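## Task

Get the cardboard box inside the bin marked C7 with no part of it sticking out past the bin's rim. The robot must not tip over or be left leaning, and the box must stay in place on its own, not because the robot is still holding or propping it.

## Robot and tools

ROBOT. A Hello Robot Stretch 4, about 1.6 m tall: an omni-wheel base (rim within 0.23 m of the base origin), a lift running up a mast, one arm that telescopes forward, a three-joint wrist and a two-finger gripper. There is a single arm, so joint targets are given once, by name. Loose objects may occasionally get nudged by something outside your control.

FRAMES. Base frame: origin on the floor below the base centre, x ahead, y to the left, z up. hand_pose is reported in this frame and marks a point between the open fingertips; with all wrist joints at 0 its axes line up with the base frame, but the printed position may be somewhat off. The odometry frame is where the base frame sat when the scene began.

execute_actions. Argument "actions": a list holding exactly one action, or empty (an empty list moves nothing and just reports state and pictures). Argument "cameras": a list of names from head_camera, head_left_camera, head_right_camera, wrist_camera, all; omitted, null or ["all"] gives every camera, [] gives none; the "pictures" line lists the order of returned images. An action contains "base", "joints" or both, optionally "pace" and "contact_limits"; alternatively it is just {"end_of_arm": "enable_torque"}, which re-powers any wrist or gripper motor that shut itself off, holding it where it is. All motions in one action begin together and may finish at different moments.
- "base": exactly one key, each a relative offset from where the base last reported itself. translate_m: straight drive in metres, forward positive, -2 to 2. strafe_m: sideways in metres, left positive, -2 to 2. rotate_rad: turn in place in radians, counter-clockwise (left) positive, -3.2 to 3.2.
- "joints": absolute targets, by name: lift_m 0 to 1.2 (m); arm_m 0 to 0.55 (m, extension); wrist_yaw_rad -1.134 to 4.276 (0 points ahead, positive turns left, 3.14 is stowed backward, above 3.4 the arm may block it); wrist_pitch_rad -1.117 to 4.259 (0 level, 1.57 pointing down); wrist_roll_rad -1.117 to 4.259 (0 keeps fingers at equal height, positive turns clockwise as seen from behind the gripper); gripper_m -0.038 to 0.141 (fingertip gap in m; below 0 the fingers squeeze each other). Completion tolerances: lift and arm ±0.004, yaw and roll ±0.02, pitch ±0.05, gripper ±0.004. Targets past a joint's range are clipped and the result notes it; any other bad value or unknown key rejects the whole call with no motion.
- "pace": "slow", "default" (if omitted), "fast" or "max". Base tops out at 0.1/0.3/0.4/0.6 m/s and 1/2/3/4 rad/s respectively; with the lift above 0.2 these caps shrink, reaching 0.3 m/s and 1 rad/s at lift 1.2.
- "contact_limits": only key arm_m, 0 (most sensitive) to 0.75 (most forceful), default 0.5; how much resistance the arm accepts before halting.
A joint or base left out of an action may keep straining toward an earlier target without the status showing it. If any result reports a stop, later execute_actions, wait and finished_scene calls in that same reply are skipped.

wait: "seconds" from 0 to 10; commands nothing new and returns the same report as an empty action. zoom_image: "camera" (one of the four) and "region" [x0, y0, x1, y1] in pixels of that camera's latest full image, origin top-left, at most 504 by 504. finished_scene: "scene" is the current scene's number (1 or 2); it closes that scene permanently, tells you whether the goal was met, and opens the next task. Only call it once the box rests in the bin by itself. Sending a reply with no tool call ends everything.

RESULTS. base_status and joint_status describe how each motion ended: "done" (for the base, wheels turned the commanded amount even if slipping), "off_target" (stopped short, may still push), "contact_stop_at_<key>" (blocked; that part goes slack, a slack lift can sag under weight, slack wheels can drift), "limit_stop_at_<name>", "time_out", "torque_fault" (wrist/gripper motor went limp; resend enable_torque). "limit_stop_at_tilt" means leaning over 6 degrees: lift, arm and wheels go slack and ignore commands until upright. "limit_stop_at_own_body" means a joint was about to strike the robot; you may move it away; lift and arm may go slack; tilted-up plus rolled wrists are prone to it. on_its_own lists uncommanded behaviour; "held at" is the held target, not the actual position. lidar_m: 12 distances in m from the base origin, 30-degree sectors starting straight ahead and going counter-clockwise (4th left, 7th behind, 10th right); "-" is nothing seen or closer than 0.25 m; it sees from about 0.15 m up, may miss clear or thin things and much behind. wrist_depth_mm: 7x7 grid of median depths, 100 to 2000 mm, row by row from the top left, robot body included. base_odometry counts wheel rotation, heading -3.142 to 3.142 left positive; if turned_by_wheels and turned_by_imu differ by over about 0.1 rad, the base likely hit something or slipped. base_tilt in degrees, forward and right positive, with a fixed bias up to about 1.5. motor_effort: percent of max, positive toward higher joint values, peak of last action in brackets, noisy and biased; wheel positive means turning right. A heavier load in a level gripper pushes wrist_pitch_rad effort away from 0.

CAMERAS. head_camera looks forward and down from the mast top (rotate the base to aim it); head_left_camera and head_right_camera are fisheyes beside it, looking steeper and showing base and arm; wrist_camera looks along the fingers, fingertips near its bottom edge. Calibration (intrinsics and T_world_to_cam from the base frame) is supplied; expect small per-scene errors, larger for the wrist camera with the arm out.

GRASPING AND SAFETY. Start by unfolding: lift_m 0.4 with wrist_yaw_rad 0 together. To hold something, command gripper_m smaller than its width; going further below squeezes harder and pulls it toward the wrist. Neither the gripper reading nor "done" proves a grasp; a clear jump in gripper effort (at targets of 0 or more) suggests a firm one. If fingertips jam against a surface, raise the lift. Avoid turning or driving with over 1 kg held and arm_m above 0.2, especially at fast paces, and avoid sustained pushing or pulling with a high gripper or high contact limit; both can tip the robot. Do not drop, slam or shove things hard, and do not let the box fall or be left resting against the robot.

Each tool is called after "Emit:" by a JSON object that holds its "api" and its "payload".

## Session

Emit:
{"api": "execute_actions", "payload": {"actions": [{"joints":{"lift_m":0.8,"wrist_yaw_rad":0,"gripper_m":0.13}}], "cameras": ["head_camera","head_left_camera"]}}

Scene clock: 3.27 s.
base_odometry: x=+0.000 y=+0.000 heading=+0.000 (m, m, rad; odometry frame)
turned_by_wheels: +0.000 (rad since the last result)
turned_by_imu: +0.000 (rad since the last result)
base_tilt: forward=-0.3 right=-0.4 (deg)
lidar_m: 0.94 1.01 1.40 2.24 1.03 0.76 0.73 0.78 0.70 0.66 0.70 0.98
base_status: not commanded
joint_positions: lift_m=+0.800 arm_m=+0.000 wrist_yaw_rad=+0.000 wrist_pitch_rad=-0.002 wrist_roll_rad=-0.006 gripper_m=+0.130
joint_status: all done
motor_effort: lift_m=+24(25) arm_m=+0(0) wrist_yaw_rad=-1(4) wrist_pitch_rad=-6(7) wrist_roll_rad=-1(1) gripper_m=+0(3) wheel_0=+0(0) wheel_1=+0(1) wheel_2=+0(0) (%)
hand_pose: x=+0.4596 y=-0.0873 z=+0.9786 quat_wxyz=(+1.000, -0.003, -0.001, +0.000) (m; base frame)
wrist_depth_mm: 788 788 768 768 759 750 732 / 798 778 768 768 750 741 723 / 788 778 778 759 741 741 723 / 788 768 759 759 750 723 723 / 778 768 759 750 732 732 723 / 759 768 750 750 732 210 715 / 768 759 741 158 723 723 723
pictures: head_camera, head_left_camera
Images, in order (width x height): head_camera 420x560, head_left_camera 420x672.

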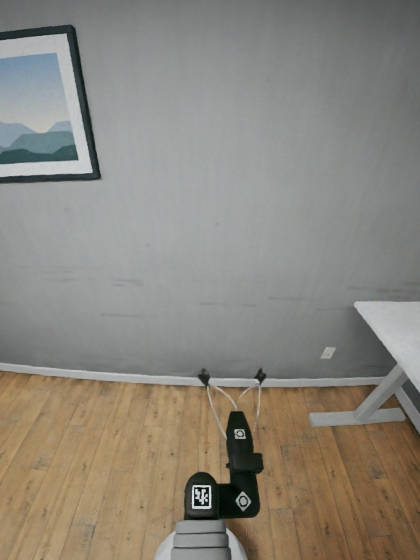

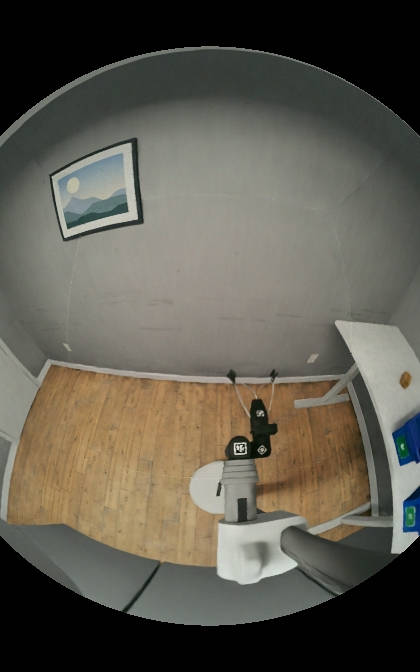

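Emit:
{"api": "execute_actions", "payload": {"actions": [{"base":{"rotate_rad":-1.62},"joints":{"lift_m":0.95,"wrist_pitch_rad":0.5}}], "cameras": ["head_camera","wrist_camera"]}}

Scene clock: 5.47 s.
base_odometry: x=+0.000 y=+0.000 heading=-1.620 (m, m, rad; odometry frame)
turned_by_wheels: -1.620 (rad since the last result)
turned_by_imu: -1.605 (rad since the last result)
base_tilt: forward=-0.3 right=-0.4 (deg)
lidar_m: 0.67 0.69 0.94 0.94 0.99 1.31 2.23 1.10 0.77 0.72 0.76 0.70
base_status: done
joint_positions: lift_m=+0.950 arm_m=+0.000 wrist_yaw_rad=+0.000 wrist_pitch_rad=+0.502 wrist_roll_rad=-0.006 gripper_m=+0.130
joint_status: all done
motor_effort: lift_m=+24(24) arm_m=+0(0) wrist_yaw_rad=+1(2) wrist_pitch_rad=-7(9) wrist_roll_rad=+0(1) gripper_m=+3(0) wheel_0=-1(9) wheel_1=-2(6) wheel_2=-2(5) (%)
hand_pose: x=+0.4240 y=-0.0874 z=+0.9892 quat_wxyz=(+0.969, -0.003, +0.248, +0.001) (m; base frame)
wrist_depth_mm: 1138 1138 1138 1160 1160 1138 976 / 1138 1060 473 931 661 477 750 / 699 615 508 569 559 512 530 / 508 525 517 1397 1430 931 991 / 1464 1537 1499 1576 1537 1229 1008 / 1281 1576 1537 1618 1618 209 1025 / 1255 1366 1366 159 1308 1255 1078
pictures: head_camera, wrist_camera
camera_calibration (this result's frames):
wrist_camera: T_world_to_cam=[[-0.00450177, -0.998661, -0.0515378, -0.0218848], [-0.445049, 0.0481536, -0.894211, 1.14104], [0.895495, 0.0189113, -0.44467, 0.289997], [0, 0, 0, 1]] pos_world=[0.248028, -0.0822849, 1.14815]
Images, in order (width x height): head_camera 420x560, wrist_camera 616x392.

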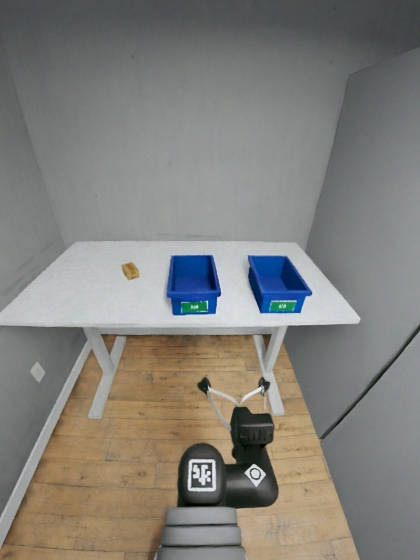

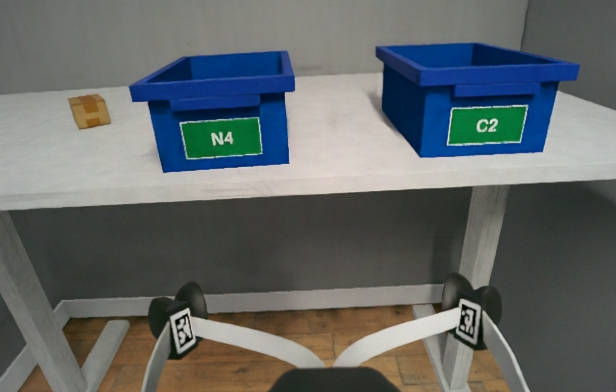

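Emit:
{"api": "execute_actions", "payload": {"actions": [{"base":{"strafe_m":0.52}}], "cameras": []}}

Emit:
{"api": "execute_actions", "payload": {"actions": [{"base":{"translate_m":0.2},"joints":{"arm_m":0.25}}], "cameras": ["wrist_camera"]}}

Scene clock: 8.70 s.
base_odometry: x=+0.519 y=-0.026 heading=-1.620 (m, m, rad; odometry frame)
turned_by_wheels: +0.000 (rad since the last result)
turned_by_imu: +0.002 (rad since the last result)
base_tilt: forward=-0.4 right=-0.3 (deg)
lidar_m: 0.65 0.66 0.46 0.41 0.44 0.60 1.75 1.83 1.31 1.24 0.99 0.70
base_status: done
joint_positions: lift_m=+0.950 arm_m=+0.000 wrist_yaw_rad=+0.000 wrist_pitch_rad=+0.502 wrist_roll_rad=-0.006 gripper_m=+0.130
joint_status: not commanded
motor_effort: lift_m=+23(24) arm_m=+0(1) wrist_yaw_rad=-1(0) wrist_pitch_rad=-5(6) wrist_roll_rad=-1(2) gripper_m=+0(1) wheel_0=+1(8) wheel_1=+0(5) wheel_2=-1(1) (%)
hand_pose: x=+0.4240 y=-0.0874 z=+0.9892 quat_wxyz=(+0.969, -0.003, +0.248, +0.001) (m; base frame)
wrist_depth_mm: 842 1118 1118 1182 1160 1118 1118 / 820 1118 1138 1042 1008 661 480 / 759 668 647 621 609 580 496 / 504 488 512 496 1430 1430 1397 / 788 1160 1499 1499 1537 1537 1464 / 759 1078 1042 1576 1661 209 1576 / 778 1042 1308 158 1308 1308 1336
pictures: none
No camera images: the call's "cameras" was empty. Leave "cameras" out to get every camera's image.

Scene clock: 10.77 s.
base_odometry: x=+0.509 y=-0.226 heading=-1.620 (m, m, rad; odometry frame)
turned_by_wheels: +0.000 (rad since the last result)
turned_by_imu: -0.001 (rad since the last result)
base_tilt: forward=-0.2 right=-0.5 (deg)
lidar_m: 0.46 0.49 0.47 0.43 0.47 0.65 1.78 1.82 1.29 1.24 0.71 0.51
base_status: done
joint_positions: lift_m=+0.950 arm_m=+0.249 wrist_yaw_rad=+0.000 wrist_pitch_rad=+0.502 wrist_roll_rad=-0.006 gripper_m=+0.130
joint_status: all done
motor_effort: lift_m=+23(23) arm_m=+7(7) wrist_yaw_rad=-2(0) wrist_pitch_rad=-7(7) wrist_roll_rad=-1(0) gripper_m=+1(1) wheel_0=-1(4) wheel_1=-1(5) wheel_2=+2(8) (%)
hand_pose: x=+0.6726 y=-0.0874 z=+0.9892 quat_wxyz=(+0.969, -0.003, +0.248, +0.001) (m; base frame)
wrist_depth_mm: 715 715 715 723 723 723 732 / 741 768 759 768 768 759 759 / 750 668 640 615 603 580 569 / 469 455 442 413 334 418 407 / 355 349 343 338 329 325 320 / 285 279 268 274 272 210 263 / 238 229 227 158 220 219 223
pictures: wrist_camera
camera_calibration (this result's frames):
wrist_camera: T_world_to_cam=[[-0.00436259, -0.998662, -0.0515371, -0.0208244], [-0.445181, 0.0480884, -0.894149, 1.25167], [0.89543, 0.0190425, -0.444795, 0.0675343], [0, 0, 0, 1]] pos_world=[0.496658, -0.0822736, 1.14815]
Images, in order (width x height): wrist_camera 616x392.

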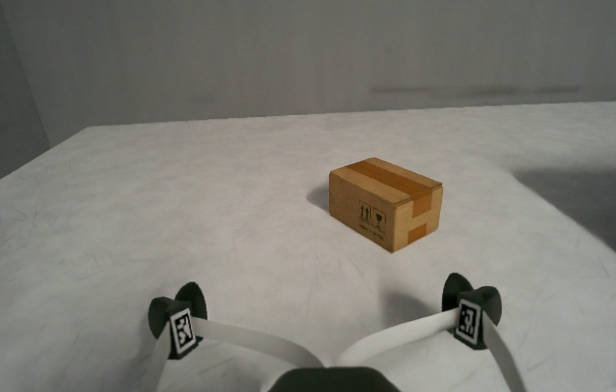

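Emit:
{"api": "execute_actions", "payload": {"actions": [{"base":{"strafe_m":-0.052},"joints":{"lift_m":0.94,"gripper_m":0.141}}], "cameras": []}}

Emit:
{"api": "execute_actions", "payload": {"actions": [{"joints":{"arm_m":0.39}}], "cameras": ["wrist_camera"]}}

Emit:
{"api": "execute_actions", "payload": {"actions": [{"joints":{"gripper_m":0.02}}], "cameras": []}}

Emit:
{"api": "execute_actions", "payload": {"actions": [{"joints":{"lift_m":1.02}}], "cameras": ["wrist_camera"]}}

Emit:
{"api": "execute_actions", "payload": {"actions": [{"base":{"translate_m":-0.4},"joints":{"arm_m":0}}], "cameras": []}}

Emit:
{"api": "execute_actions", "payload": {"actions": [{"base":{"strafe_m":-0.35}}], "cameras": []}}

Emit:
{"api": "execute_actions", "payload": {"actions": [{"base":{"rotate_rad":3.17}}], "cameras": ["head_camera"]}}

Scene clock: 12.23 s.
base_odometry: x=+0.458 y=-0.223 heading=-1.620 (m, m, rad; odometry frame)
turned_by_wheels: +0.000 (rad since the last result)
turned_by_imu: +0.000 (rad since the last result)
base_tilt: forward=-0.3 right=-0.4 (deg)
lidar_m: 0.45 0.47 0.50 0.48 0.51 0.69 1.88 1.79 1.27 1.19 0.69 0.49
base_status: done
joint_positions: lift_m=+0.940 arm_m=+0.249 wrist_yaw_rad=+0.000 wrist_pitch_rad=+0.502 wrist_roll_rad=-0.006 gripper_m=+0.141
joint_status: all done
motor_effort: lift_m=+17(20) arm_m=+6(7) wrist_yaw_rad=+0(0) wrist_pitch_rad=-5(7) wrist_roll_rad=-2(1) gripper_m=-1(1) wheel_0=+0(5) wheel_1=+2(5) wheel_2=+1(1) (%)
hand_pose: x=+0.6726 y=-0.0874 z=+0.9797 quat_wxyz=(+0.969, -0.003, +0.248, +0.001) (m; base frame)
wrist_depth_mm: 707 715 715 715 723 723 723 / 750 768 768 778 759 750 759 / 661 634 609 585 564 549 544 / 442 433 424 340 379 397 389 / 338 330 329 319 317 309 306 / 272 260 255 260 256 206 249 / 226 217 216 160 210 208 211
pictures: none
No camera images: the call's "cameras" was empty. Leave "cameras" out to get every camera's image.

Scene clock: 13.70 s.
base_odometry: x=+0.458 y=-0.223 heading=-1.620 (m, m, rad; odometry frame)
turned_by_wheels: +0.000 (rad since the last result)
turned_by_imu: +0.000 (rad since the last result)
base_tilt: forward=-0.3 right=-0.4 (deg)
lidar_m: 0.44 0.48 0.52 0.48 0.52 0.70 1.87 1.76 1.26 1.19 0.69 0.49
base_status: not commanded
joint_positions: lift_m=+0.940 arm_m=+0.389 wrist_yaw_rad=+0.000 wrist_pitch_rad=+0.502 wrist_roll_rad=-0.006 gripper_m=+0.141
joint_status: all done
motor_effort: lift_m=+17(17) arm_m=+7(10) wrist_yaw_rad=-2(0) wrist_pitch_rad=-7(4) wrist_roll_rad=-2(1) gripper_m=-1(1) wheel_0=+0(0) wheel_1=+2(1) wheel_2=+1(1) (%)
hand_pose: x=+0.8126 y=-0.0874 z=+0.9797 quat_wxyz=(+0.969, -0.003, +0.248, +0.001) (m; base frame)
wrist_depth_mm: 591 591 585 591 591 591 603 / 627 627 627 634 634 640 634 / 640 647 597 580 569 549 535 / 442 430 421 415 402 394 382 / 336 330 325 235 300 309 304 / 270 258 255 206 195 206 249 / 227 218 216 160 204 208 211
pictures: wrist_camera
camera_calibration (this result's frames):
wrist_camera: T_world_to_cam=[[-0.00443882, -0.998661, -0.0515369, -0.0206618], [-0.445212, 0.0481214, -0.894131, 1.30547], [0.895414, 0.018976, -0.44483, -0.0619767], [0, 0, 0, 1]] pos_world=[0.636616, -0.0822793, 1.13863]
Images, in order (width x height): wrist_camera 616x392.

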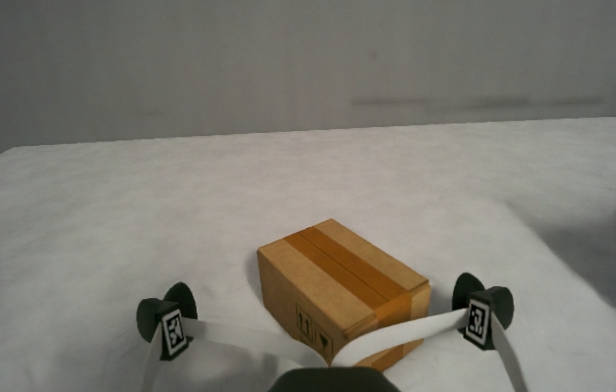

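Scene clock: 15.90 s.
base_odometry: x=+0.458 y=-0.223 heading=-1.620 (m, m, rad; odometry frame)
turned_by_wheels: +0.000 (rad since the last result)
turned_by_imu: +0.000 (rad since the last result)
base_tilt: forward=-0.4 right=-0.3 (deg)
lidar_m: 0.44 0.48 0.52 0.47 0.49 0.70 1.85 1.75 1.25 1.20 0.70 0.50
base_status: not commanded
joint_positions: lift_m=+0.940 arm_m=+0.389 wrist_yaw_rad=+0.000 wrist_pitch_rad=+0.503 wrist_roll_rad=-0.006 gripper_m=+0.021
joint_status: all done
motor_effort: lift_m=+17(17) arm_m=+7(7) wrist_yaw_rad=+0(1) wrist_pitch_rad=-9(9) wrist_roll_rad=+0(1) gripper_m=-26(26) wheel_0=+0(0) wheel_1=+2(2) wheel_2=+1(1) (%)
hand_pose: x=+0.8124 y=-0.0874 z=+0.9794 quat_wxyz=(+0.969, -0.003, +0.249, +0.001) (m; base frame)
wrist_depth_mm: 585 585 597 585 591 597 603 / 621 640 627 627 634 640 640 / 647 621 591 585 569 549 535 / 442 430 421 410 404 392 387 / 334 330 325 224 312 307 304 / 268 265 254 189 193 251 248 / 225 217 207 194 202 175 209
pictures: none
No camera images: the call's "cameras" was empty. Leave "cameras" out to get every camera's image.

Scene clock: 17.23 s.
base_odometry: x=+0.458 y=-0.223 heading=-1.620 (m, m, rad; odometry frame)
turned_by_wheels: +0.000 (rad since the last result)
turned_by_imu: +0.000 (rad since the last result)
base_tilt: forward=-0.2 right=-0.3 (deg)
lidar_m: 0.45 0.47 0.50 0.48 0.52 0.69 1.86 1.77 1.26 1.20 0.69 0.51
base_status: not commanded
joint_positions: lift_m=+1.020 arm_m=+0.389 wrist_yaw_rad=+0.000 wrist_pitch_rad=+0.503 wrist_roll_rad=-0.006 gripper_m=+0.021
joint_status: all done
motor_effort: lift_m=+24(26) arm_m=+7(7) wrist_yaw_rad=+0(1) wrist_pitch_rad=-10(9) wrist_roll_rad=-2(2) gripper_m=-24(26) wheel_0=+0(0) wheel_1=+1(1) wheel_2=+1(1) (%)
hand_pose: x=+0.8124 y=-0.0874 z=+1.0588 quat_wxyz=(+0.969, -0.003, +0.249, +0.001) (m; base frame)
wrist_depth_mm: 591 597 585 597 591 597 597 / 615 627 627 627 634 634 634 / 676 668 676 676 668 676 676 / 627 615 603 591 574 569 559 / 484 469 462 225 445 442 430 / 387 382 364 188 193 359 353 / 324 310 297 193 204 175 300
pictures: wrist_camera
camera_calibration (this result's frames):
wrist_camera: T_world_to_cam=[[-0.00450772, -0.998661, -0.0515317, -0.0165336], [-0.446215, 0.0481262, -0.893631, 1.3765], [0.894915, 0.018966, -0.445834, -0.0251444], [0, 0, 0, 1]] pos_world=[0.636641, -0.0822802, 1.21802]
Images, in order (width x height): wrist_camera 616x392.

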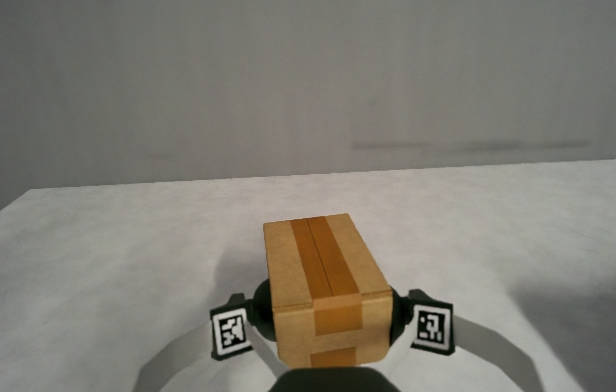

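Scene clock: 20.03 s.
base_odometry: x=+0.477 y=+0.176 heading=-1.620 (m, m, rad; odometry frame)
turned_by_wheels: +0.000 (rad since the last result)
turned_by_imu: +0.002 (rad since the last result)
base_tilt: forward=-0.4 right=-0.3 (deg)
lidar_m: 0.84 0.72 0.50 0.48 0.50 0.68 1.87 2.13 1.26 1.20 1.25 0.90
base_status: done
joint_positions: lift_m=+1.020 arm_m=+0.001 wrist_yaw_rad=+0.000 wrist_pitch_rad=+0.503 wrist_roll_rad=-0.006 gripper_m=+0.021
joint_status: all done
motor_effort: lift_m=+24(24) arm_m=-7(8) wrist_yaw_rad=-1(3) wrist_pitch_rad=-11(11) wrist_roll_rad=-1(1) gripper_m=-27(24) wheel_0=-1(7) wheel_1=+1(6) wheel_2=-1(7) (%)
hand_pose: x=+0.4249 y=-0.0875 z=+1.0588 quat_wxyz=(+0.968, -0.003, +0.249, +0.001) (m; base frame)
wrist_depth_mm: 904 1308 1336 1308 1366 1336 1336 / 891 1308 1366 1397 1255 820 866 / 854 917 866 831 820 707 723 / 831 1078 1138 1618 1661 1618 1661 / 866 1255 1661 224 1708 1808 1661 / 854 1255 1255 189 194 1756 1576 / 854 1060 1397 194 204 174 1397
pictures: none
No camera images: the call's "cameras" was empty. Leave "cameras" out to get every camera's image.

Scene clock: 22.53 s.
base_odometry: x=+0.128 y=+0.194 heading=-1.620 (m, m, rad; odometry frame)
turned_by_wheels: +0.000 (rad since the last result)
turned_by_imu: -0.001 (rad since the last result)
base_tilt: forward=-0.3 right=-0.5 (deg)
lidar_m: 0.87 0.90 0.88 0.83 0.83 1.19 2.03 1.26 0.90 0.85 0.88 0.92
base_status: done
joint_positions: lift_m=+1.020 arm_m=+0.001 wrist_yaw_rad=+0.000 wrist_pitch_rad=+0.503 wrist_roll_rad=-0.006 gripper_m=+0.021
joint_status: not commanded
motor_effort: lift_m=+23(24) arm_m=-6(7) wrist_yaw_rad=-1(1) wrist_pitch_rad=-10(11) wrist_roll_rad=-1(1) gripper_m=-27(27) wheel_0=+0(9) wheel_1=+0(10) wheel_2=+0(1) (%)
hand_pose: x=+0.4250 y=-0.0874 z=+1.0589 quat_wxyz=(+0.968, -0.003, +0.249, +0.001) (m; base frame)
wrist_depth_mm: 1308 1308 1308 1336 1336 1308 1182 / 1366 1430 1430 917 1229 842 1060 / 946 904 891 723 809 715 715 / 1118 1661 1661 1618 1661 1537 1205 / 1366 1756 1708 224 1708 1537 1205 / 1336 1661 1708 188 193 1464 1205 / 1336 1430 1366 194 203 175 1229
pictures: none
No camera images: the call's "cameras" was empty. Leave "cameras" out to get every camera's image.

Scene clock: 25.87 s.
base_odometry: x=+0.128 y=+0.194 heading=+1.550 (m, m, rad; odometry frame)
turned_by_wheels: +3.170 (rad since the last result)
turned_by_imu: +3.140 (rad since the last result)
base_tilt: forward=-0.2 right=-0.4 (deg)
lidar_m: 2.03 1.22 0.90 0.85 0.88 0.89 0.86 0.91 0.87 0.83 0.85 1.19
base_status: done
joint_positions: lift_m=+1.020 arm_m=+0.001 wrist_yaw_rad=+0.000 wrist_pitch_rad=+0.503 wrist_roll_rad=-0.006 gripper_m=+0.021
joint_status: not commanded
motor_effort: lift_m=+23(23) arm_m=-7(7) wrist_yaw_rad=+0(1) wrist_pitch_rad=-9(10) wrist_roll_rad=-2(0) gripper_m=-26(28) wheel_0=-1(6) wheel_1=+0(9) wheel_2=+0(6) (%)
hand_pose: x=+0.4250 y=-0.0874 z=+1.0589 quat_wxyz=(+0.968, -0.003, +0.249, +0.001) (m; base frame)
wrist_depth_mm: 1708 1756 1661 1708 1708 1661 1182 / 1756 1808 1808 1808 1808 1756 1182 / 1921 1983 1863 1983 1983 1756 1182 / - - - - - 1808 1229 / - - - 224 - 1808 1205 / 1808 1808 1756 188 194 1576 1205 / 1464 1430 1464 193 203 175 1182
pictures: head_camera
Images, in order (width x height): head_camera 420x560.

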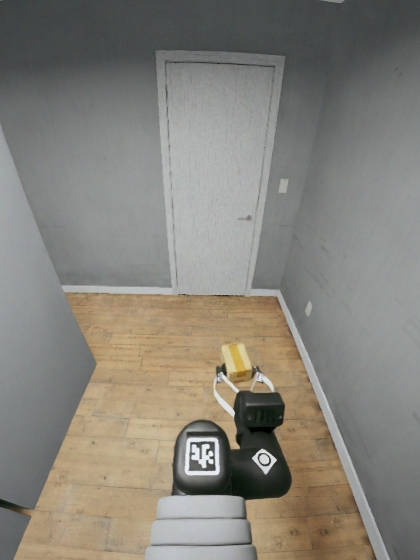

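Mirror layout.

Emit:
{"api": "execute_actions", "payload": {"actions": [{"base":{"translate_m":1.35},"joints":{"lift_m":0.8}}], "cameras": []}}

Emit:
{"api": "execute_actions", "payload": {"actions": [{"base":{"rotate_rad":1.57}}], "cameras": []}}

Emit:
{"api": "execute_actions", "payload": {"actions": [{"base":{"strafe_m":-0.3}}], "cameras": ["head_camera"]}}

Scene clock: 32.03 s.
base_odometry: x=+0.156 y=+1.543 heading=+1.550 (m, m, rad; odometry frame)
turned_by_wheels: +0.000 (rad since the last result)
turned_by_imu: -0.007 (rad since the last result)
base_tilt: forward=-0.3 right=-0.4 (deg)
lidar_m: 0.69 0.73 1.04 0.91 0.89 1.22 3.02 1.20 0.89 0.84 0.87 0.72
base_status: done
joint_positions: lift_m=+0.800 arm_m=+0.001 wrist_yaw_rad=+0.000 wrist_pitch_rad=+0.503 wrist_roll_rad=-0.006 gripper_m=+0.021
joint_status: all done
motor_effort: lift_m=+19(20) arm_m=-7(7) wrist_yaw_rad=+1(2) wrist_pitch_rad=-10(9) wrist_roll_rad=-1(0) gripper_m=-26(24) wheel_0=+0(6) wheel_1=+1(5) wheel_2=+1(8) (%)
hand_pose: x=+0.4250 y=-0.0874 z=+0.8392 quat_wxyz=(+0.968, -0.003, +0.249, +0.001) (m; base frame)
wrist_depth_mm: 433 433 430 430 436 427 430 / 459 452 459 459 455 455 455 / 488 492 492 488 484 484 492 / 521 535 525 521 530 525 525 / 559 580 569 225 569 574 559 / 621 621 597 188 193 615 615 / 699 654 676 194 203 175 661
pictures: none
No camera images: the call's "cameras" was empty. Leave "cameras" out to get every camera's image.

Scene clock: 34.10 s.
base_odometry: x=+0.156 y=+1.544 heading=+3.120 (m, m, rad; odometry frame)
turned_by_wheels: +1.570 (rad since the last result)
turned_by_imu: +1.556 (rad since the last result)
base_tilt: forward=-0.3 right=-0.3 (deg)
lidar_m: 0.85 0.89 1.20 2.21 1.17 0.86 0.83 0.87 0.72 0.69 0.73 1.02
base_status: done
joint_positions: lift_m=+0.800 arm_m=+0.001 wrist_yaw_rad=+0.000 wrist_pitch_rad=+0.503 wrist_roll_rad=-0.006 gripper_m=+0.021
joint_status: not commanded
motor_effort: lift_m=+19(19) arm_m=-7(7) wrist_yaw_rad=-1(0) wrist_pitch_rad=-10(9) wrist_roll_rad=-1(2) gripper_m=-27(27) wheel_0=-1(3) wheel_1=+2(4) wheel_2=+1(6) (%)
hand_pose: x=+0.4250 y=-0.0874 z=+0.8392 quat_wxyz=(+0.968, -0.003, +0.249, +0.001) (m; base frame)
wrist_depth_mm: 569 661 - - - 1464 976 / 603 661 - - - 1430 976 / 640 668 - - - 1537 960 / 699 715 - - - 1499 991 / 759 768 1229 224 1756 1499 991 / 820 842 891 188 194 1308 1025 / 904 891 946 195 204 175 991
pictures: none
No camera images: the call's "cameras" was empty. Leave "cameras" out to get every camera's image.

Scene clock: 36.43 s.
base_odometry: x=+0.163 y=+1.844 heading=+3.120 (m, m, rad; odometry frame)
turned_by_wheels: +0.000 (rad since the last result)
turned_by_imu: -0.001 (rad since the last result)
base_tilt: forward=-0.4 right=-0.4 (deg)
lidar_m: 1.64 0.99 1.21 2.50 1.19 0.89 0.83 0.53 0.40 0.38 0.39 0.58
base_status: done
joint_positions: lift_m=+0.800 arm_m=+0.001 wrist_yaw_rad=+0.000 wrist_pitch_rad=+0.503 wrist_roll_rad=-0.006 gripper_m=+0.021
joint_status: not commanded
motor_effort: lift_m=+19(19) arm_m=-7(7) wrist_yaw_rad=+0(2) wrist_pitch_rad=-10(10) wrist_roll_rad=+0(1) gripper_m=-26(26) wheel_0=-2(7) wheel_1=+2(6) wheel_2=+0(1) (%)
hand_pose: x=+0.4250 y=-0.0874 z=+0.8392 quat_wxyz=(+0.968, -0.003, +0.249, +0.001) (m; base frame)
wrist_depth_mm: 917 - - - 1537 759 521 / 891 - - - 1576 788 535 / 891 - - - 1661 768 544 / 878 - - - 1661 798 544 / 866 1308 1808 224 1464 809 554 / 878 1281 1366 189 194 759 559 / 931 1060 1118 195 204 175 559
pictures: head_camera
Images, in order (width x height): head_camera 420x560.

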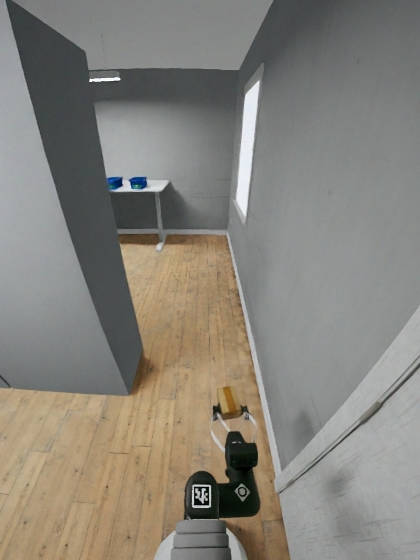

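Emit:
{"api": "execute_actions", "payload": {"actions": [{"base":{"strafe_m":0.06}}], "cameras": []}}

Emit:
{"api": "execute_actions", "payload": {"actions": [{"base":{"translate_m":1.9}}], "cameras": []}}

Emit:
{"api": "execute_actions", "payload": {"actions": [{"base":{"strafe_m":1.0},"joints":{"lift_m":1.05}}], "cameras": ["head_camera","wrist_camera"]}}

Scene clock: 37.80 s.
base_odometry: x=+0.161 y=+1.784 heading=+3.120 (m, m, rad; odometry frame)
turned_by_wheels: +0.000 (rad since the last result)
turned_by_imu: +0.000 (rad since the last result)
base_tilt: forward=-0.3 right=-0.4 (deg)
lidar_m: 1.88 0.96 1.24 2.44 1.18 0.88 0.83 0.65 0.47 0.45 0.47 0.67
base_status: done
joint_positions: lift_m=+0.800 arm_m=+0.001 wrist_yaw_rad=+0.000 wrist_pitch_rad=+0.503 wrist_roll_rad=-0.006 gripper_m=+0.021
joint_status: not commanded
motor_effort: lift_m=+19(19) arm_m=-6(7) wrist_yaw_rad=+0(0) wrist_pitch_rad=-9(10) wrist_roll_rad=-2(1) gripper_m=-25(26) wheel_0=+1(8) wheel_1=+1(5) wheel_2=+0(0) (%)
hand_pose: x=+0.4250 y=-0.0874 z=+0.8392 quat_wxyz=(+0.968, -0.003, +0.249, +0.001) (m; base frame)
wrist_depth_mm: 831 - - - 1921 904 621 / 809 - - - 1863 904 627 / 809 - - - 1983 931 634 / 809 1160 - - 1983 931 640 / 788 1160 1756 224 1537 960 640 / 854 1138 1366 189 194 878 654 / 917 960 1138 194 204 175 647
pictures: none
No camera images: the call's "cameras" was empty. Leave "cameras" out to get every camera's image.

Scene clock: 45.63 s.
base_odometry: x=-1.738 y=+1.825 heading=+3.120 (m, m, rad; odometry frame)
turned_by_wheels: +0.000 (rad since the last result)
turned_by_imu: -0.010 (rad since the last result)
base_tilt: forward=-0.2 right=-0.4 (deg)
lidar_m: 1.73 1.30 1.69 2.29 0.80 0.72 1.90 0.70 0.46 0.44 0.47 0.60
base_status: done
joint_positions: lift_m=+0.800 arm_m=+0.001 wrist_yaw_rad=+0.000 wrist_pitch_rad=+0.503 wrist_roll_rad=-0.006 gripper_m=+0.021
joint_status: not commanded
motor_effort: lift_m=+19(19) arm_m=-7(7) wrist_yaw_rad=-1(0) wrist_pitch_rad=-10(11) wrist_roll_rad=-1(2) gripper_m=-26(26) wheel_0=+0(4) wheel_1=+1(4) wheel_2=+2(7) (%)
hand_pose: x=+0.4250 y=-0.0874 z=+0.8392 quat_wxyz=(+0.968, -0.003, +0.249, +0.001) (m; base frame)
wrist_depth_mm: 1576 1618 1661 1661 1618 820 569 / 1756 1808 1756 1756 1708 831 569 / 1863 1921 1863 1921 1756 854 559 / - 1983 1983 1983 1756 878 603 / 1863 1708 1756 224 1537 878 609 / 1430 1464 1366 189 195 831 615 / 1229 1205 1160 194 204 175 615
pictures: none
No camera images: the call's "cameras" was empty. Leave "cameras" out to get every camera's image.

Scene clock: 50.30 s.
base_odometry: x=-1.760 y=+0.825 heading=+3.120 (m, m, rad; odometry frame)
turned_by_wheels: +0.000 (rad since the last result)
turned_by_imu: +0.003 (rad since the last result)
base_tilt: forward=-0.3 right=-0.4 (deg)
lidar_m: 1.17 1.23 1.55 1.48 0.81 0.55 0.55 0.58 1.54 1.43 1.49 1.25
base_status: done
joint_positions: lift_m=+1.050 arm_m=+0.001 wrist_yaw_rad=+0.000 wrist_pitch_rad=+0.503 wrist_roll_rad=-0.006 gripper_m=+0.021
joint_status: all done
motor_effort: lift_m=+24(25) arm_m=-7(7) wrist_yaw_rad=+1(1) wrist_pitch_rad=-10(9) wrist_roll_rad=-1(2) gripper_m=-27(25) wheel_0=+2(6) wheel_1=-1(6) wheel_2=+1(0) (%)
hand_pose: x=+0.4250 y=-0.0874 z=+1.0888 quat_wxyz=(+0.968, -0.003, +0.249, +0.001) (m; base frame)
wrist_depth_mm: 1618 1576 1618 1661 1618 1618 1661 / 1708 1708 1281 1255 1708 1708 1756 / 1138 1138 1060 1138 1430 1921 1921 / - 1983 - 1983 1983 1983 - / - - - 224 - - 1983 / 1863 1808 1756 189 195 1808 1708 / 1537 1499 1397 193 203 176 1464
pictures: head_camera, wrist_camera
camera_calibration (this result's frames):
wrist_camera: T_world_to_cam=[[-0.00458559, -0.99866, -0.0515391, -0.0167118], [-0.446412, 0.0481633, -0.89353, 1.23034], [0.894816, 0.0189103, -0.446035, 0.335194], [0, 0, 0, 1]] pos_world=[0.249227, -0.0822854, 1.248]
Images, in order (width x height): head_camera 420x560, wrist_camera 616x392.

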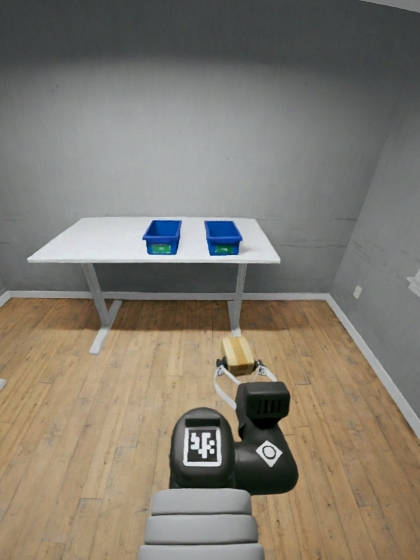

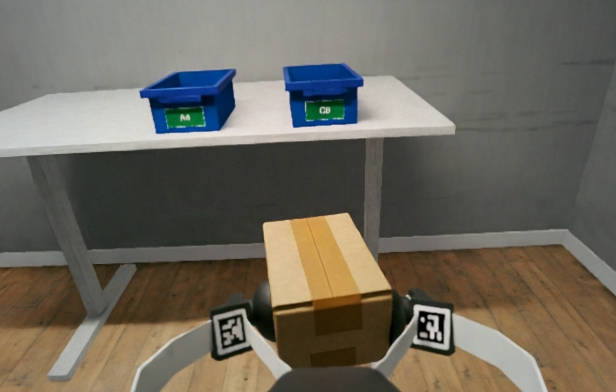

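Not these; left table.

Emit:
{"api": "execute_actions", "payload": {"actions": [{"base":{"translate_m":0.35}}], "cameras": []}}

Emit:
{"api": "execute_actions", "payload": {"actions": [{"base":{"rotate_rad":1.58}}], "cameras": []}}

Emit:
{"api": "execute_actions", "payload": {"actions": [{"base":{"translate_m":0.55}}], "cameras": ["head_camera","wrist_camera"]}}

Scene clock: 53.10 s.
base_odometry: x=-2.110 y=+0.832 heading=+3.120 (m, m, rad; odometry frame)
turned_by_wheels: +0.000 (rad since the last result)
turned_by_imu: -0.002 (rad since the last result)
base_tilt: forward=-0.4 right=-0.4 (deg)
lidar_m: 0.82 0.86 1.17 1.48 1.31 0.93 0.89 0.95 1.52 1.42 1.45 0.90
base_status: done
joint_positions: lift_m=+1.050 arm_m=+0.001 wrist_yaw_rad=+0.000 wrist_pitch_rad=+0.503 wrist_roll_rad=-0.006 gripper_m=+0.021
joint_status: not commanded
motor_effort: lift_m=+24(24) arm_m=-7(7) wrist_yaw_rad=+0(1) wrist_pitch_rad=-10(10) wrist_roll_rad=-1(2) gripper_m=-27(27) wheel_0=+0(7) wheel_1=+0(5) wheel_2=+2(9) (%)
hand_pose: x=+0.4250 y=-0.0874 z=+1.0888 quat_wxyz=(+0.968, -0.003, +0.249, +0.001) (m; base frame)
wrist_depth_mm: 1308 1281 1281 1308 1308 1308 1308 / 1397 1366 1366 1366 1366 1430 1366 / 976 676 878 691 820 1430 1537 / 768 691 723 715 732 1618 1618 / 1756 1708 1756 224 1708 1708 1756 / 1756 1863 1756 188 194 1756 1708 / 1464 1499 1464 194 204 174 1430
pictures: none
No camera images: the call's "cameras" was empty. Leave "cameras" out to get every camera's image.

Scene clock: 55.47 s.
base_odometry: x=-2.110 y=+0.832 heading=-1.583 (m, m, rad; odometry frame)
turned_by_wheels: +1.580 (rad since the last result)
turned_by_imu: +1.565 (rad since the last result)
base_tilt: forward=-0.4 right=-0.3 (deg)
lidar_m: 1.47 1.29 0.96 0.88 0.93 1.53 1.44 1.48 0.86 0.82 0.86 1.20
base_status: done
joint_positions: lift_m=+1.050 arm_m=+0.001 wrist_yaw_rad=+0.000 wrist_pitch_rad=+0.503 wrist_roll_rad=-0.006 gripper_m=+0.021
joint_status: not commanded
motor_effort: lift_m=+24(24) arm_m=-7(7) wrist_yaw_rad=-1(1) wrist_pitch_rad=-10(10) wrist_roll_rad=+0(2) gripper_m=-27(28) wheel_0=+0(6) wheel_1=+0(2) wheel_2=+1(5) (%)
hand_pose: x=+0.4250 y=-0.0874 z=+1.0888 quat_wxyz=(+0.968, -0.003, +0.249, +0.001) (m; base frame)
wrist_depth_mm: 1808 1983 1863 1921 1863 - 1863 / 1863 1983 - - 1983 - - / - 1808 1756 1576 1397 - - / 1756 - - 1708 - - - / 1756 - - 225 - - - / 1464 1808 1708 188 194 1756 1708 / 1464 1499 1430 194 204 174 1464
pictures: none
No camera images: the call's "cameras" was empty. Leave "cameras" out to get every camera's image.

Scene clock: 58.80 s.
base_odometry: x=-2.116 y=+0.282 heading=-1.583 (m, m, rad; odometry frame)
turned_by_wheels: +0.000 (rad since the last result)
turned_by_imu: -0.003 (rad since the last result)
base_tilt: forward=-0.3 right=-0.4 (deg)
lidar_m: 0.92 0.99 0.95 0.89 0.95 1.29 1.99 1.24 0.88 0.82 0.83 1.00
base_status: done
joint_positions: lift_m=+1.050 arm_m=+0.001 wrist_yaw_rad=+0.000 wrist_pitch_rad=+0.503 wrist_roll_rad=-0.006 gripper_m=+0.021
joint_status: not commanded
motor_effort: lift_m=+23(24) arm_m=-7(7) wrist_yaw_rad=+1(1) wrist_pitch_rad=-10(11) wrist_roll_rad=+0(2) gripper_m=-25(27) wheel_0=+1(5) wheel_1=+0(4) wheel_2=+1(9) (%)
hand_pose: x=+0.4250 y=-0.0874 z=+1.0888 quat_wxyz=(+0.968, -0.003, +0.249, +0.001) (m; base frame)
wrist_depth_mm: 1397 1366 1397 1397 1397 1397 1430 / 1464 1499 1464 1464 1537 1499 1499 / 1499 1576 1537 1576 1537 1576 1661 / 1308 1255 1138 1138 1138 1098 1808 / 960 946 946 224 891 917 1863 / 1756 1756 1756 188 195 1756 1661 / 1537 1430 1397 195 204 175 1464
pictures: head_camera, wrist_camera
camera_calibration (this result's frames):
wrist_camera: T_world_to_cam=[[-0.00453123, -0.998661, -0.051542, -0.0167153], [-0.446415, 0.0481416, -0.89353, 1.23038], [0.894815, 0.0189603, -0.446035, 0.335214], [0, 0, 0, 1]] pos_world=[0.249232, -0.0822813, 1.24804]
Images, in order (width x height): head_camera 420x560, wrist_camera 616x392.

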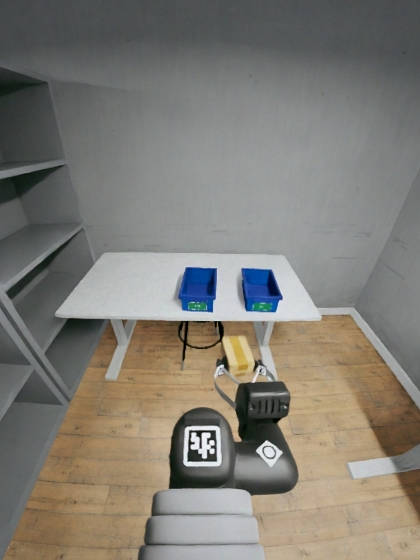

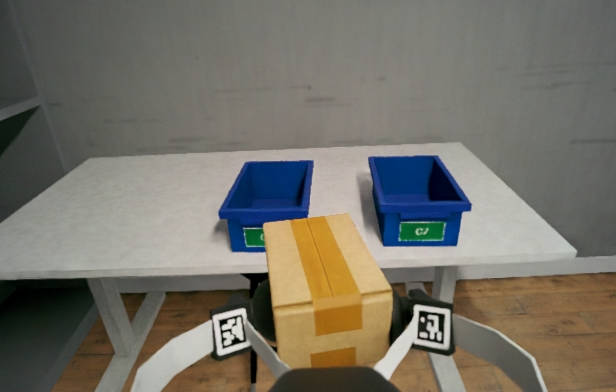

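Emit:
{"api": "execute_actions", "payload": {"actions": [{"base":{"strafe_m":-0.2},"joints":{"lift_m":0.8}}], "cameras": ["wrist_camera"]}}

Emit:
{"api": "execute_actions", "payload": {"actions": [{"base":{"translate_m":0.35},"joints":{"lift_m":0.93,"arm_m":0.1}}], "cameras": ["wrist_camera"]}}

Scene clock: 61.07 s.
base_odometry: x=-2.316 y=+0.285 heading=-1.583 (m, m, rad; odometry frame)
turned_by_wheels: +0.000 (rad since the last result)
turned_by_imu: -0.001 (rad since the last result)
base_tilt: forward=-0.3 right=-0.4 (deg)
lidar_m: 0.93 0.98 1.16 1.10 1.15 2.09 2.00 0.94 0.66 0.61 0.64 0.99
base_status: done
joint_positions: lift_m=+0.800 arm_m=+0.001 wrist_yaw_rad=+0.000 wrist_pitch_rad=+0.503 wrist_roll_rad=-0.006 gripper_m=+0.021
joint_status: all done
motor_effort: lift_m=+18(21) arm_m=-7(6) wrist_yaw_rad=+0(1) wrist_pitch_rad=-10(11) wrist_roll_rad=-1(1) gripper_m=-26(28) wheel_0=-2(8) wheel_1=+0(7) wheel_2=+0(1) (%)
hand_pose: x=+0.4250 y=-0.0874 z=+0.8393 quat_wxyz=(+0.968, -0.003, +0.249, +0.001) (m; base frame)
wrist_depth_mm: 1336 1336 1366 1397 1397 1397 1366 / 1464 1430 1397 991 1255 1464 1499 / 960 798 842 788 788 891 1618 / 1618 1756 1060 1708 1708 1708 1756 / 1618 1808 1756 224 1576 1661 1661 / 1430 1499 1138 188 194 1366 1336 / 1255 1205 1160 194 204 174 1138
pictures: wrist_camera
camera_calibration (this result's frames):
wrist_camera: T_world_to_cam=[[-0.00461226, -0.99866, -0.0515423, -0.0295629], [-0.446386, 0.0481786, -0.893542, 1.00742], [0.894828, 0.0188865, -0.446011, 0.223883], [0, 0, 0, 1]] pos_world=[0.249224, -0.0822877, 0.998501]
Images, in order (width x height): wrist_camera 616x392.

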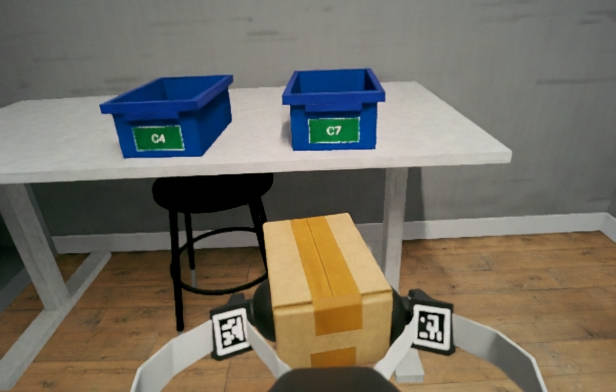

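Scene clock: 63.73 s.
base_odometry: x=-2.320 y=-0.065 heading=-1.583 (m, m, rad; odometry frame)
turned_by_wheels: +0.000 (rad since the last result)
turned_by_imu: -0.002 (rad since the last result)
base_tilt: forward=-0.3 right=-0.3 (deg)
lidar_m: 0.59 0.63 0.86 1.11 1.15 1.60 2.34 0.96 0.66 0.61 1.47 0.63
base_status: done
joint_positions: lift_m=+0.930 arm_m=+0.099 wrist_yaw_rad=+0.000 wrist_pitch_rad=+0.503 wrist_roll_rad=-0.006 gripper_m=+0.021
joint_status: all done
motor_effort: lift_m=+24(25) arm_m=+7(4) wrist_yaw_rad=+0(1) wrist_pitch_rad=-10(10) wrist_roll_rad=-1(2) gripper_m=-26(24) wheel_0=+1(5) wheel_1=+1(5) wheel_2=+2(9) (%)
hand_pose: x=+0.5224 y=-0.0874 z=+0.9688 quat_wxyz=(+0.968, -0.003, +0.249, +0.001) (m; base frame)
wrist_depth_mm: 976 976 960 960 960 991 976 / 1025 1042 1042 1025 1025 1042 1025 / 1098 1098 1118 1118 1078 1118 1138 / 991 676 917 878 820 976 1229 / 591 668 691 224 559 691 1281 / 521 504 559 188 195 554 549 / 442 439 452 194 204 175 462
pictures: wrist_camera
camera_calibration (this result's frames):
wrist_camera: T_world_to_cam=[[-0.0045473, -0.99866, -0.0515421, -0.0224566], [-0.446394, 0.0481493, -0.89354, 1.16662], [0.894825, 0.0189449, -0.446015, 0.194455], [0, 0, 0, 1]] pos_world=[0.346669, -0.0822826, 1.128]
Images, in order (width x height): wrist_camera 616x392.

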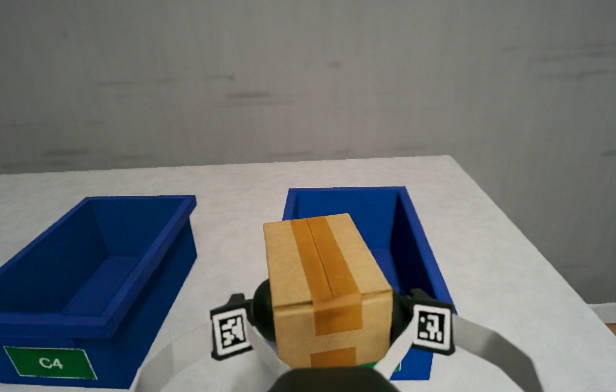

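Emit:
{"api": "execute_actions", "payload": {"actions": [{"base":{"strafe_m":-0.04},"joints":{"arm_m":0.38}}], "cameras": []}}

Emit:
{"api": "execute_actions", "payload": {"actions": [{"joints":{"lift_m":0.81}}], "cameras": ["wrist_camera"]}}

Emit:
{"api": "execute_actions", "payload": {"actions": [{"joints":{"gripper_m":0.09}}], "cameras": []}}

Emit:
{"api": "execute_actions", "payload": {"actions": [{"joints":{"lift_m":1.0,"arm_m":0.3}}], "cameras": ["wrist_camera"]}}

Scene clock: 65.90 s.
base_odometry: x=-2.360 y=-0.065 heading=-1.582 (m, m, rad; odometry frame)
turned_by_wheels: +0.000 (rad since the last result)
turned_by_imu: +0.000 (rad since the last result)
base_tilt: forward=-0.3 right=-0.4 (deg)
lidar_m: 0.58 0.62 0.85 1.13 1.18 1.60 2.34 0.84 0.60 0.57 1.43 0.65
base_status: done
joint_positions: lift_m=+0.930 arm_m=+0.379 wrist_yaw_rad=+0.000 wrist_pitch_rad=+0.503 wrist_roll_rad=-0.006 gripper_m=+0.021
joint_status: all done
motor_effort: lift_m=+24(24) arm_m=+7(11) wrist_yaw_rad=-2(0) wrist_pitch_rad=-9(8) wrist_roll_rad=-2(1) gripper_m=-27(25) wheel_0=+0(9) wheel_1=+0(6) wheel_2=+0(0) (%)
hand_pose: x=+0.8024 y=-0.0874 z=+0.9688 quat_wxyz=(+0.969, -0.003, +0.249, +0.001) (m; base frame)
wrist_depth_mm: 707 707 707 723 707 723 715 / 759 768 759 759 768 759 759 / 809 820 798 820 809 820 809 / 866 854 866 854 854 866 866 / 741 723 707 225 683 683 960 / 597 591 559 189 194 554 1025 / 387 477 330 194 204 175 462
pictures: none
No camera images: the call's "cameras" was empty. Leave "cameras" out to get every camera's image.

Scene clock: 67.43 s.
base_odometry: x=-2.360 y=-0.065 heading=-1.582 (m, m, rad; odometry frame)
turned_by_wheels: +0.000 (rad since the last result)
turned_by_imu: +0.000 (rad since the last result)
base_tilt: forward=-0.2 right=-0.3 (deg)
lidar_m: 0.58 0.63 0.87 1.14 1.19 1.65 2.34 0.85 0.61 0.57 1.44 0.63
base_status: not commanded
joint_positions: lift_m=+0.810 arm_m=+0.379 wrist_yaw_rad=+0.000 wrist_pitch_rad=+0.503 wrist_roll_rad=-0.006 gripper_m=+0.021
joint_status: all done
motor_effort: lift_m=+18(23) arm_m=+7(7) wrist_yaw_rad=-1(1) wrist_pitch_rad=-11(9) wrist_roll_rad=-2(1) gripper_m=-26(27) wheel_0=-1(0) wheel_1=+1(0) wheel_2=+0(0) (%)
hand_pose: x=+0.8024 y=-0.0874 z=+0.8493 quat_wxyz=(+0.969, -0.003, +0.249, +0.001) (m; base frame)
wrist_depth_mm: 699 707 715 707 707 715 699 / 750 750 759 768 759 759 759 / 809 809 798 798 798 798 820 / 676 661 654 634 627 609 878 / 415 508 353 224 349 449 466 / 364 413 228 189 193 242 384 / 338 332 231 193 204 174 325
pictures: wrist_camera
camera_calibration (this result's frames):
wrist_camera: T_world_to_cam=[[-0.00444615, -0.998661, -0.0515428, -0.0273978], [-0.446265, 0.0481076, -0.893607, 1.18482], [0.89489, 0.0190286, -0.445881, -0.109537], [0, 0, 0, 1]] pos_world=[0.626644, -0.0822754, 1.00851]
Images, in order (width x height): wrist_camera 616x392.

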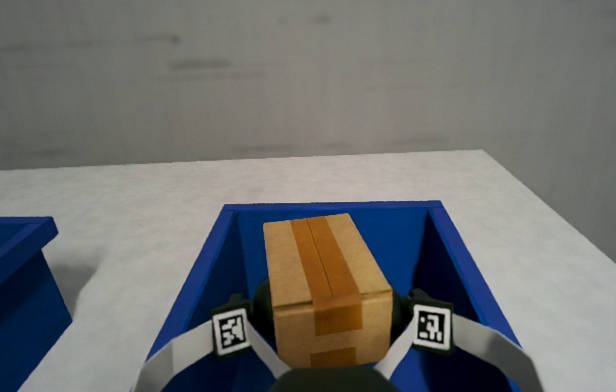

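Scene clock: 68.93 s.
base_odometry: x=-2.360 y=-0.065 heading=-1.583 (m, m, rad; odometry frame)
turned_by_wheels: +0.000 (rad since the last result)
turned_by_imu: +0.000 (rad since the last result)
base_tilt: forward=-0.3 right=-0.3 (deg)
lidar_m: 0.59 0.62 0.87 1.14 1.19 1.61 2.35 0.89 0.61 0.57 1.45 0.63
base_status: not commanded
joint_positions: lift_m=+0.810 arm_m=+0.379 wrist_yaw_rad=+0.000 wrist_pitch_rad=+0.503 wrist_roll_rad=-0.006 gripper_m=+0.090
joint_status: all done
motor_effort: lift_m=+18(18) arm_m=+7(7) wrist_yaw_rad=+1(1) wrist_pitch_rad=-7(9) wrist_roll_rad=-2(1) gripper_m=-2(28) wheel_0=+0(0) wheel_1=+0(0) wheel_2=+0(0) (%)
hand_pose: x=+0.8025 y=-0.0874 z=+0.8495 quat_wxyz=(+0.969, -0.003, +0.249, +0.001) (m; base frame)
wrist_depth_mm: 707 715 723 707 715 723 707 / 750 759 759 759 759 768 768 / 809 798 798 798 809 788 820 / 691 668 647 634 627 609 866 / 418 508 353 362 353 455 469 / 364 413 220 282 366 229 382 / 340 334 237 236 320 189 325
pictures: none
No camera images: the call's "cameras" was empty. Leave "cameras" out to get every camera's image.

Scene clock: 70.80 s.
base_odometry: x=-2.360 y=-0.065 heading=-1.583 (m, m, rad; odometry frame)
turned_by_wheels: +0.000 (rad since the last result)
turned_by_imu: +0.000 (rad since the last result)
base_tilt: forward=-0.3 right=-0.3 (deg)
lidar_m: 0.59 0.62 0.86 1.14 1.19 1.62 2.35 0.86 0.60 0.56 1.44 0.64
base_status: not commanded
joint_positions: lift_m=+1.000 arm_m=+0.301 wrist_yaw_rad=+0.000 wrist_pitch_rad=+0.502 wrist_roll_rad=-0.006 gripper_m=+0.090
joint_status: all done
motor_effort: lift_m=+24(26) arm_m=-7(10) wrist_yaw_rad=-1(0) wrist_pitch_rad=-8(8) wrist_roll_rad=-3(0) gripper_m=-1(2) wheel_0=+0(0) wheel_1=+0(0) wheel_2=+0(0) (%)
hand_pose: x=+0.7250 y=-0.0874 z=+1.0391 quat_wxyz=(+0.969, -0.003, +0.248, +0.001) (m; base frame)
wrist_depth_mm: 768 778 778 778 788 788 778 / 831 831 820 842 831 842 831 / 891 904 891 904 878 891 904 / 931 946 946 946 960 976 960 / 866 854 842 831 809 891 1042 / 699 691 220 512 492 621 1138 / 539 488 442 521 418 512 1229
pictures: wrist_camera
camera_calibration (this result's frames):
wrist_camera: T_world_to_cam=[[-0.0045048, -0.99866, -0.051547, -0.0179406], [-0.445463, 0.0481545, -0.894005, 1.31968], [0.895289, 0.018935, -0.445083, 0.043215], [0, 0, 0, 1]] pos_world=[0.549099, -0.0822835, 1.19811]
Images, in order (width x height): wrist_camera 616x392.

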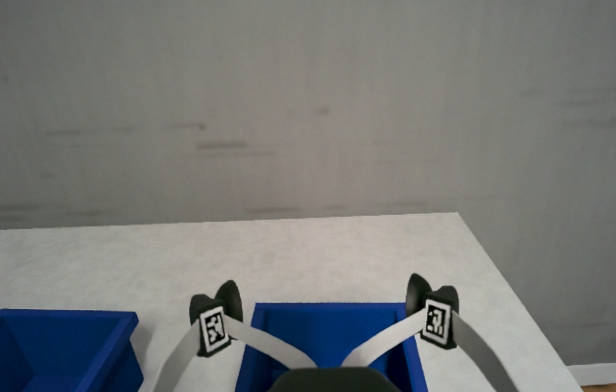

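Emit:
{"api": "finished_scene", "payload": {"scene": 2}}

The scene is finished: the task was done.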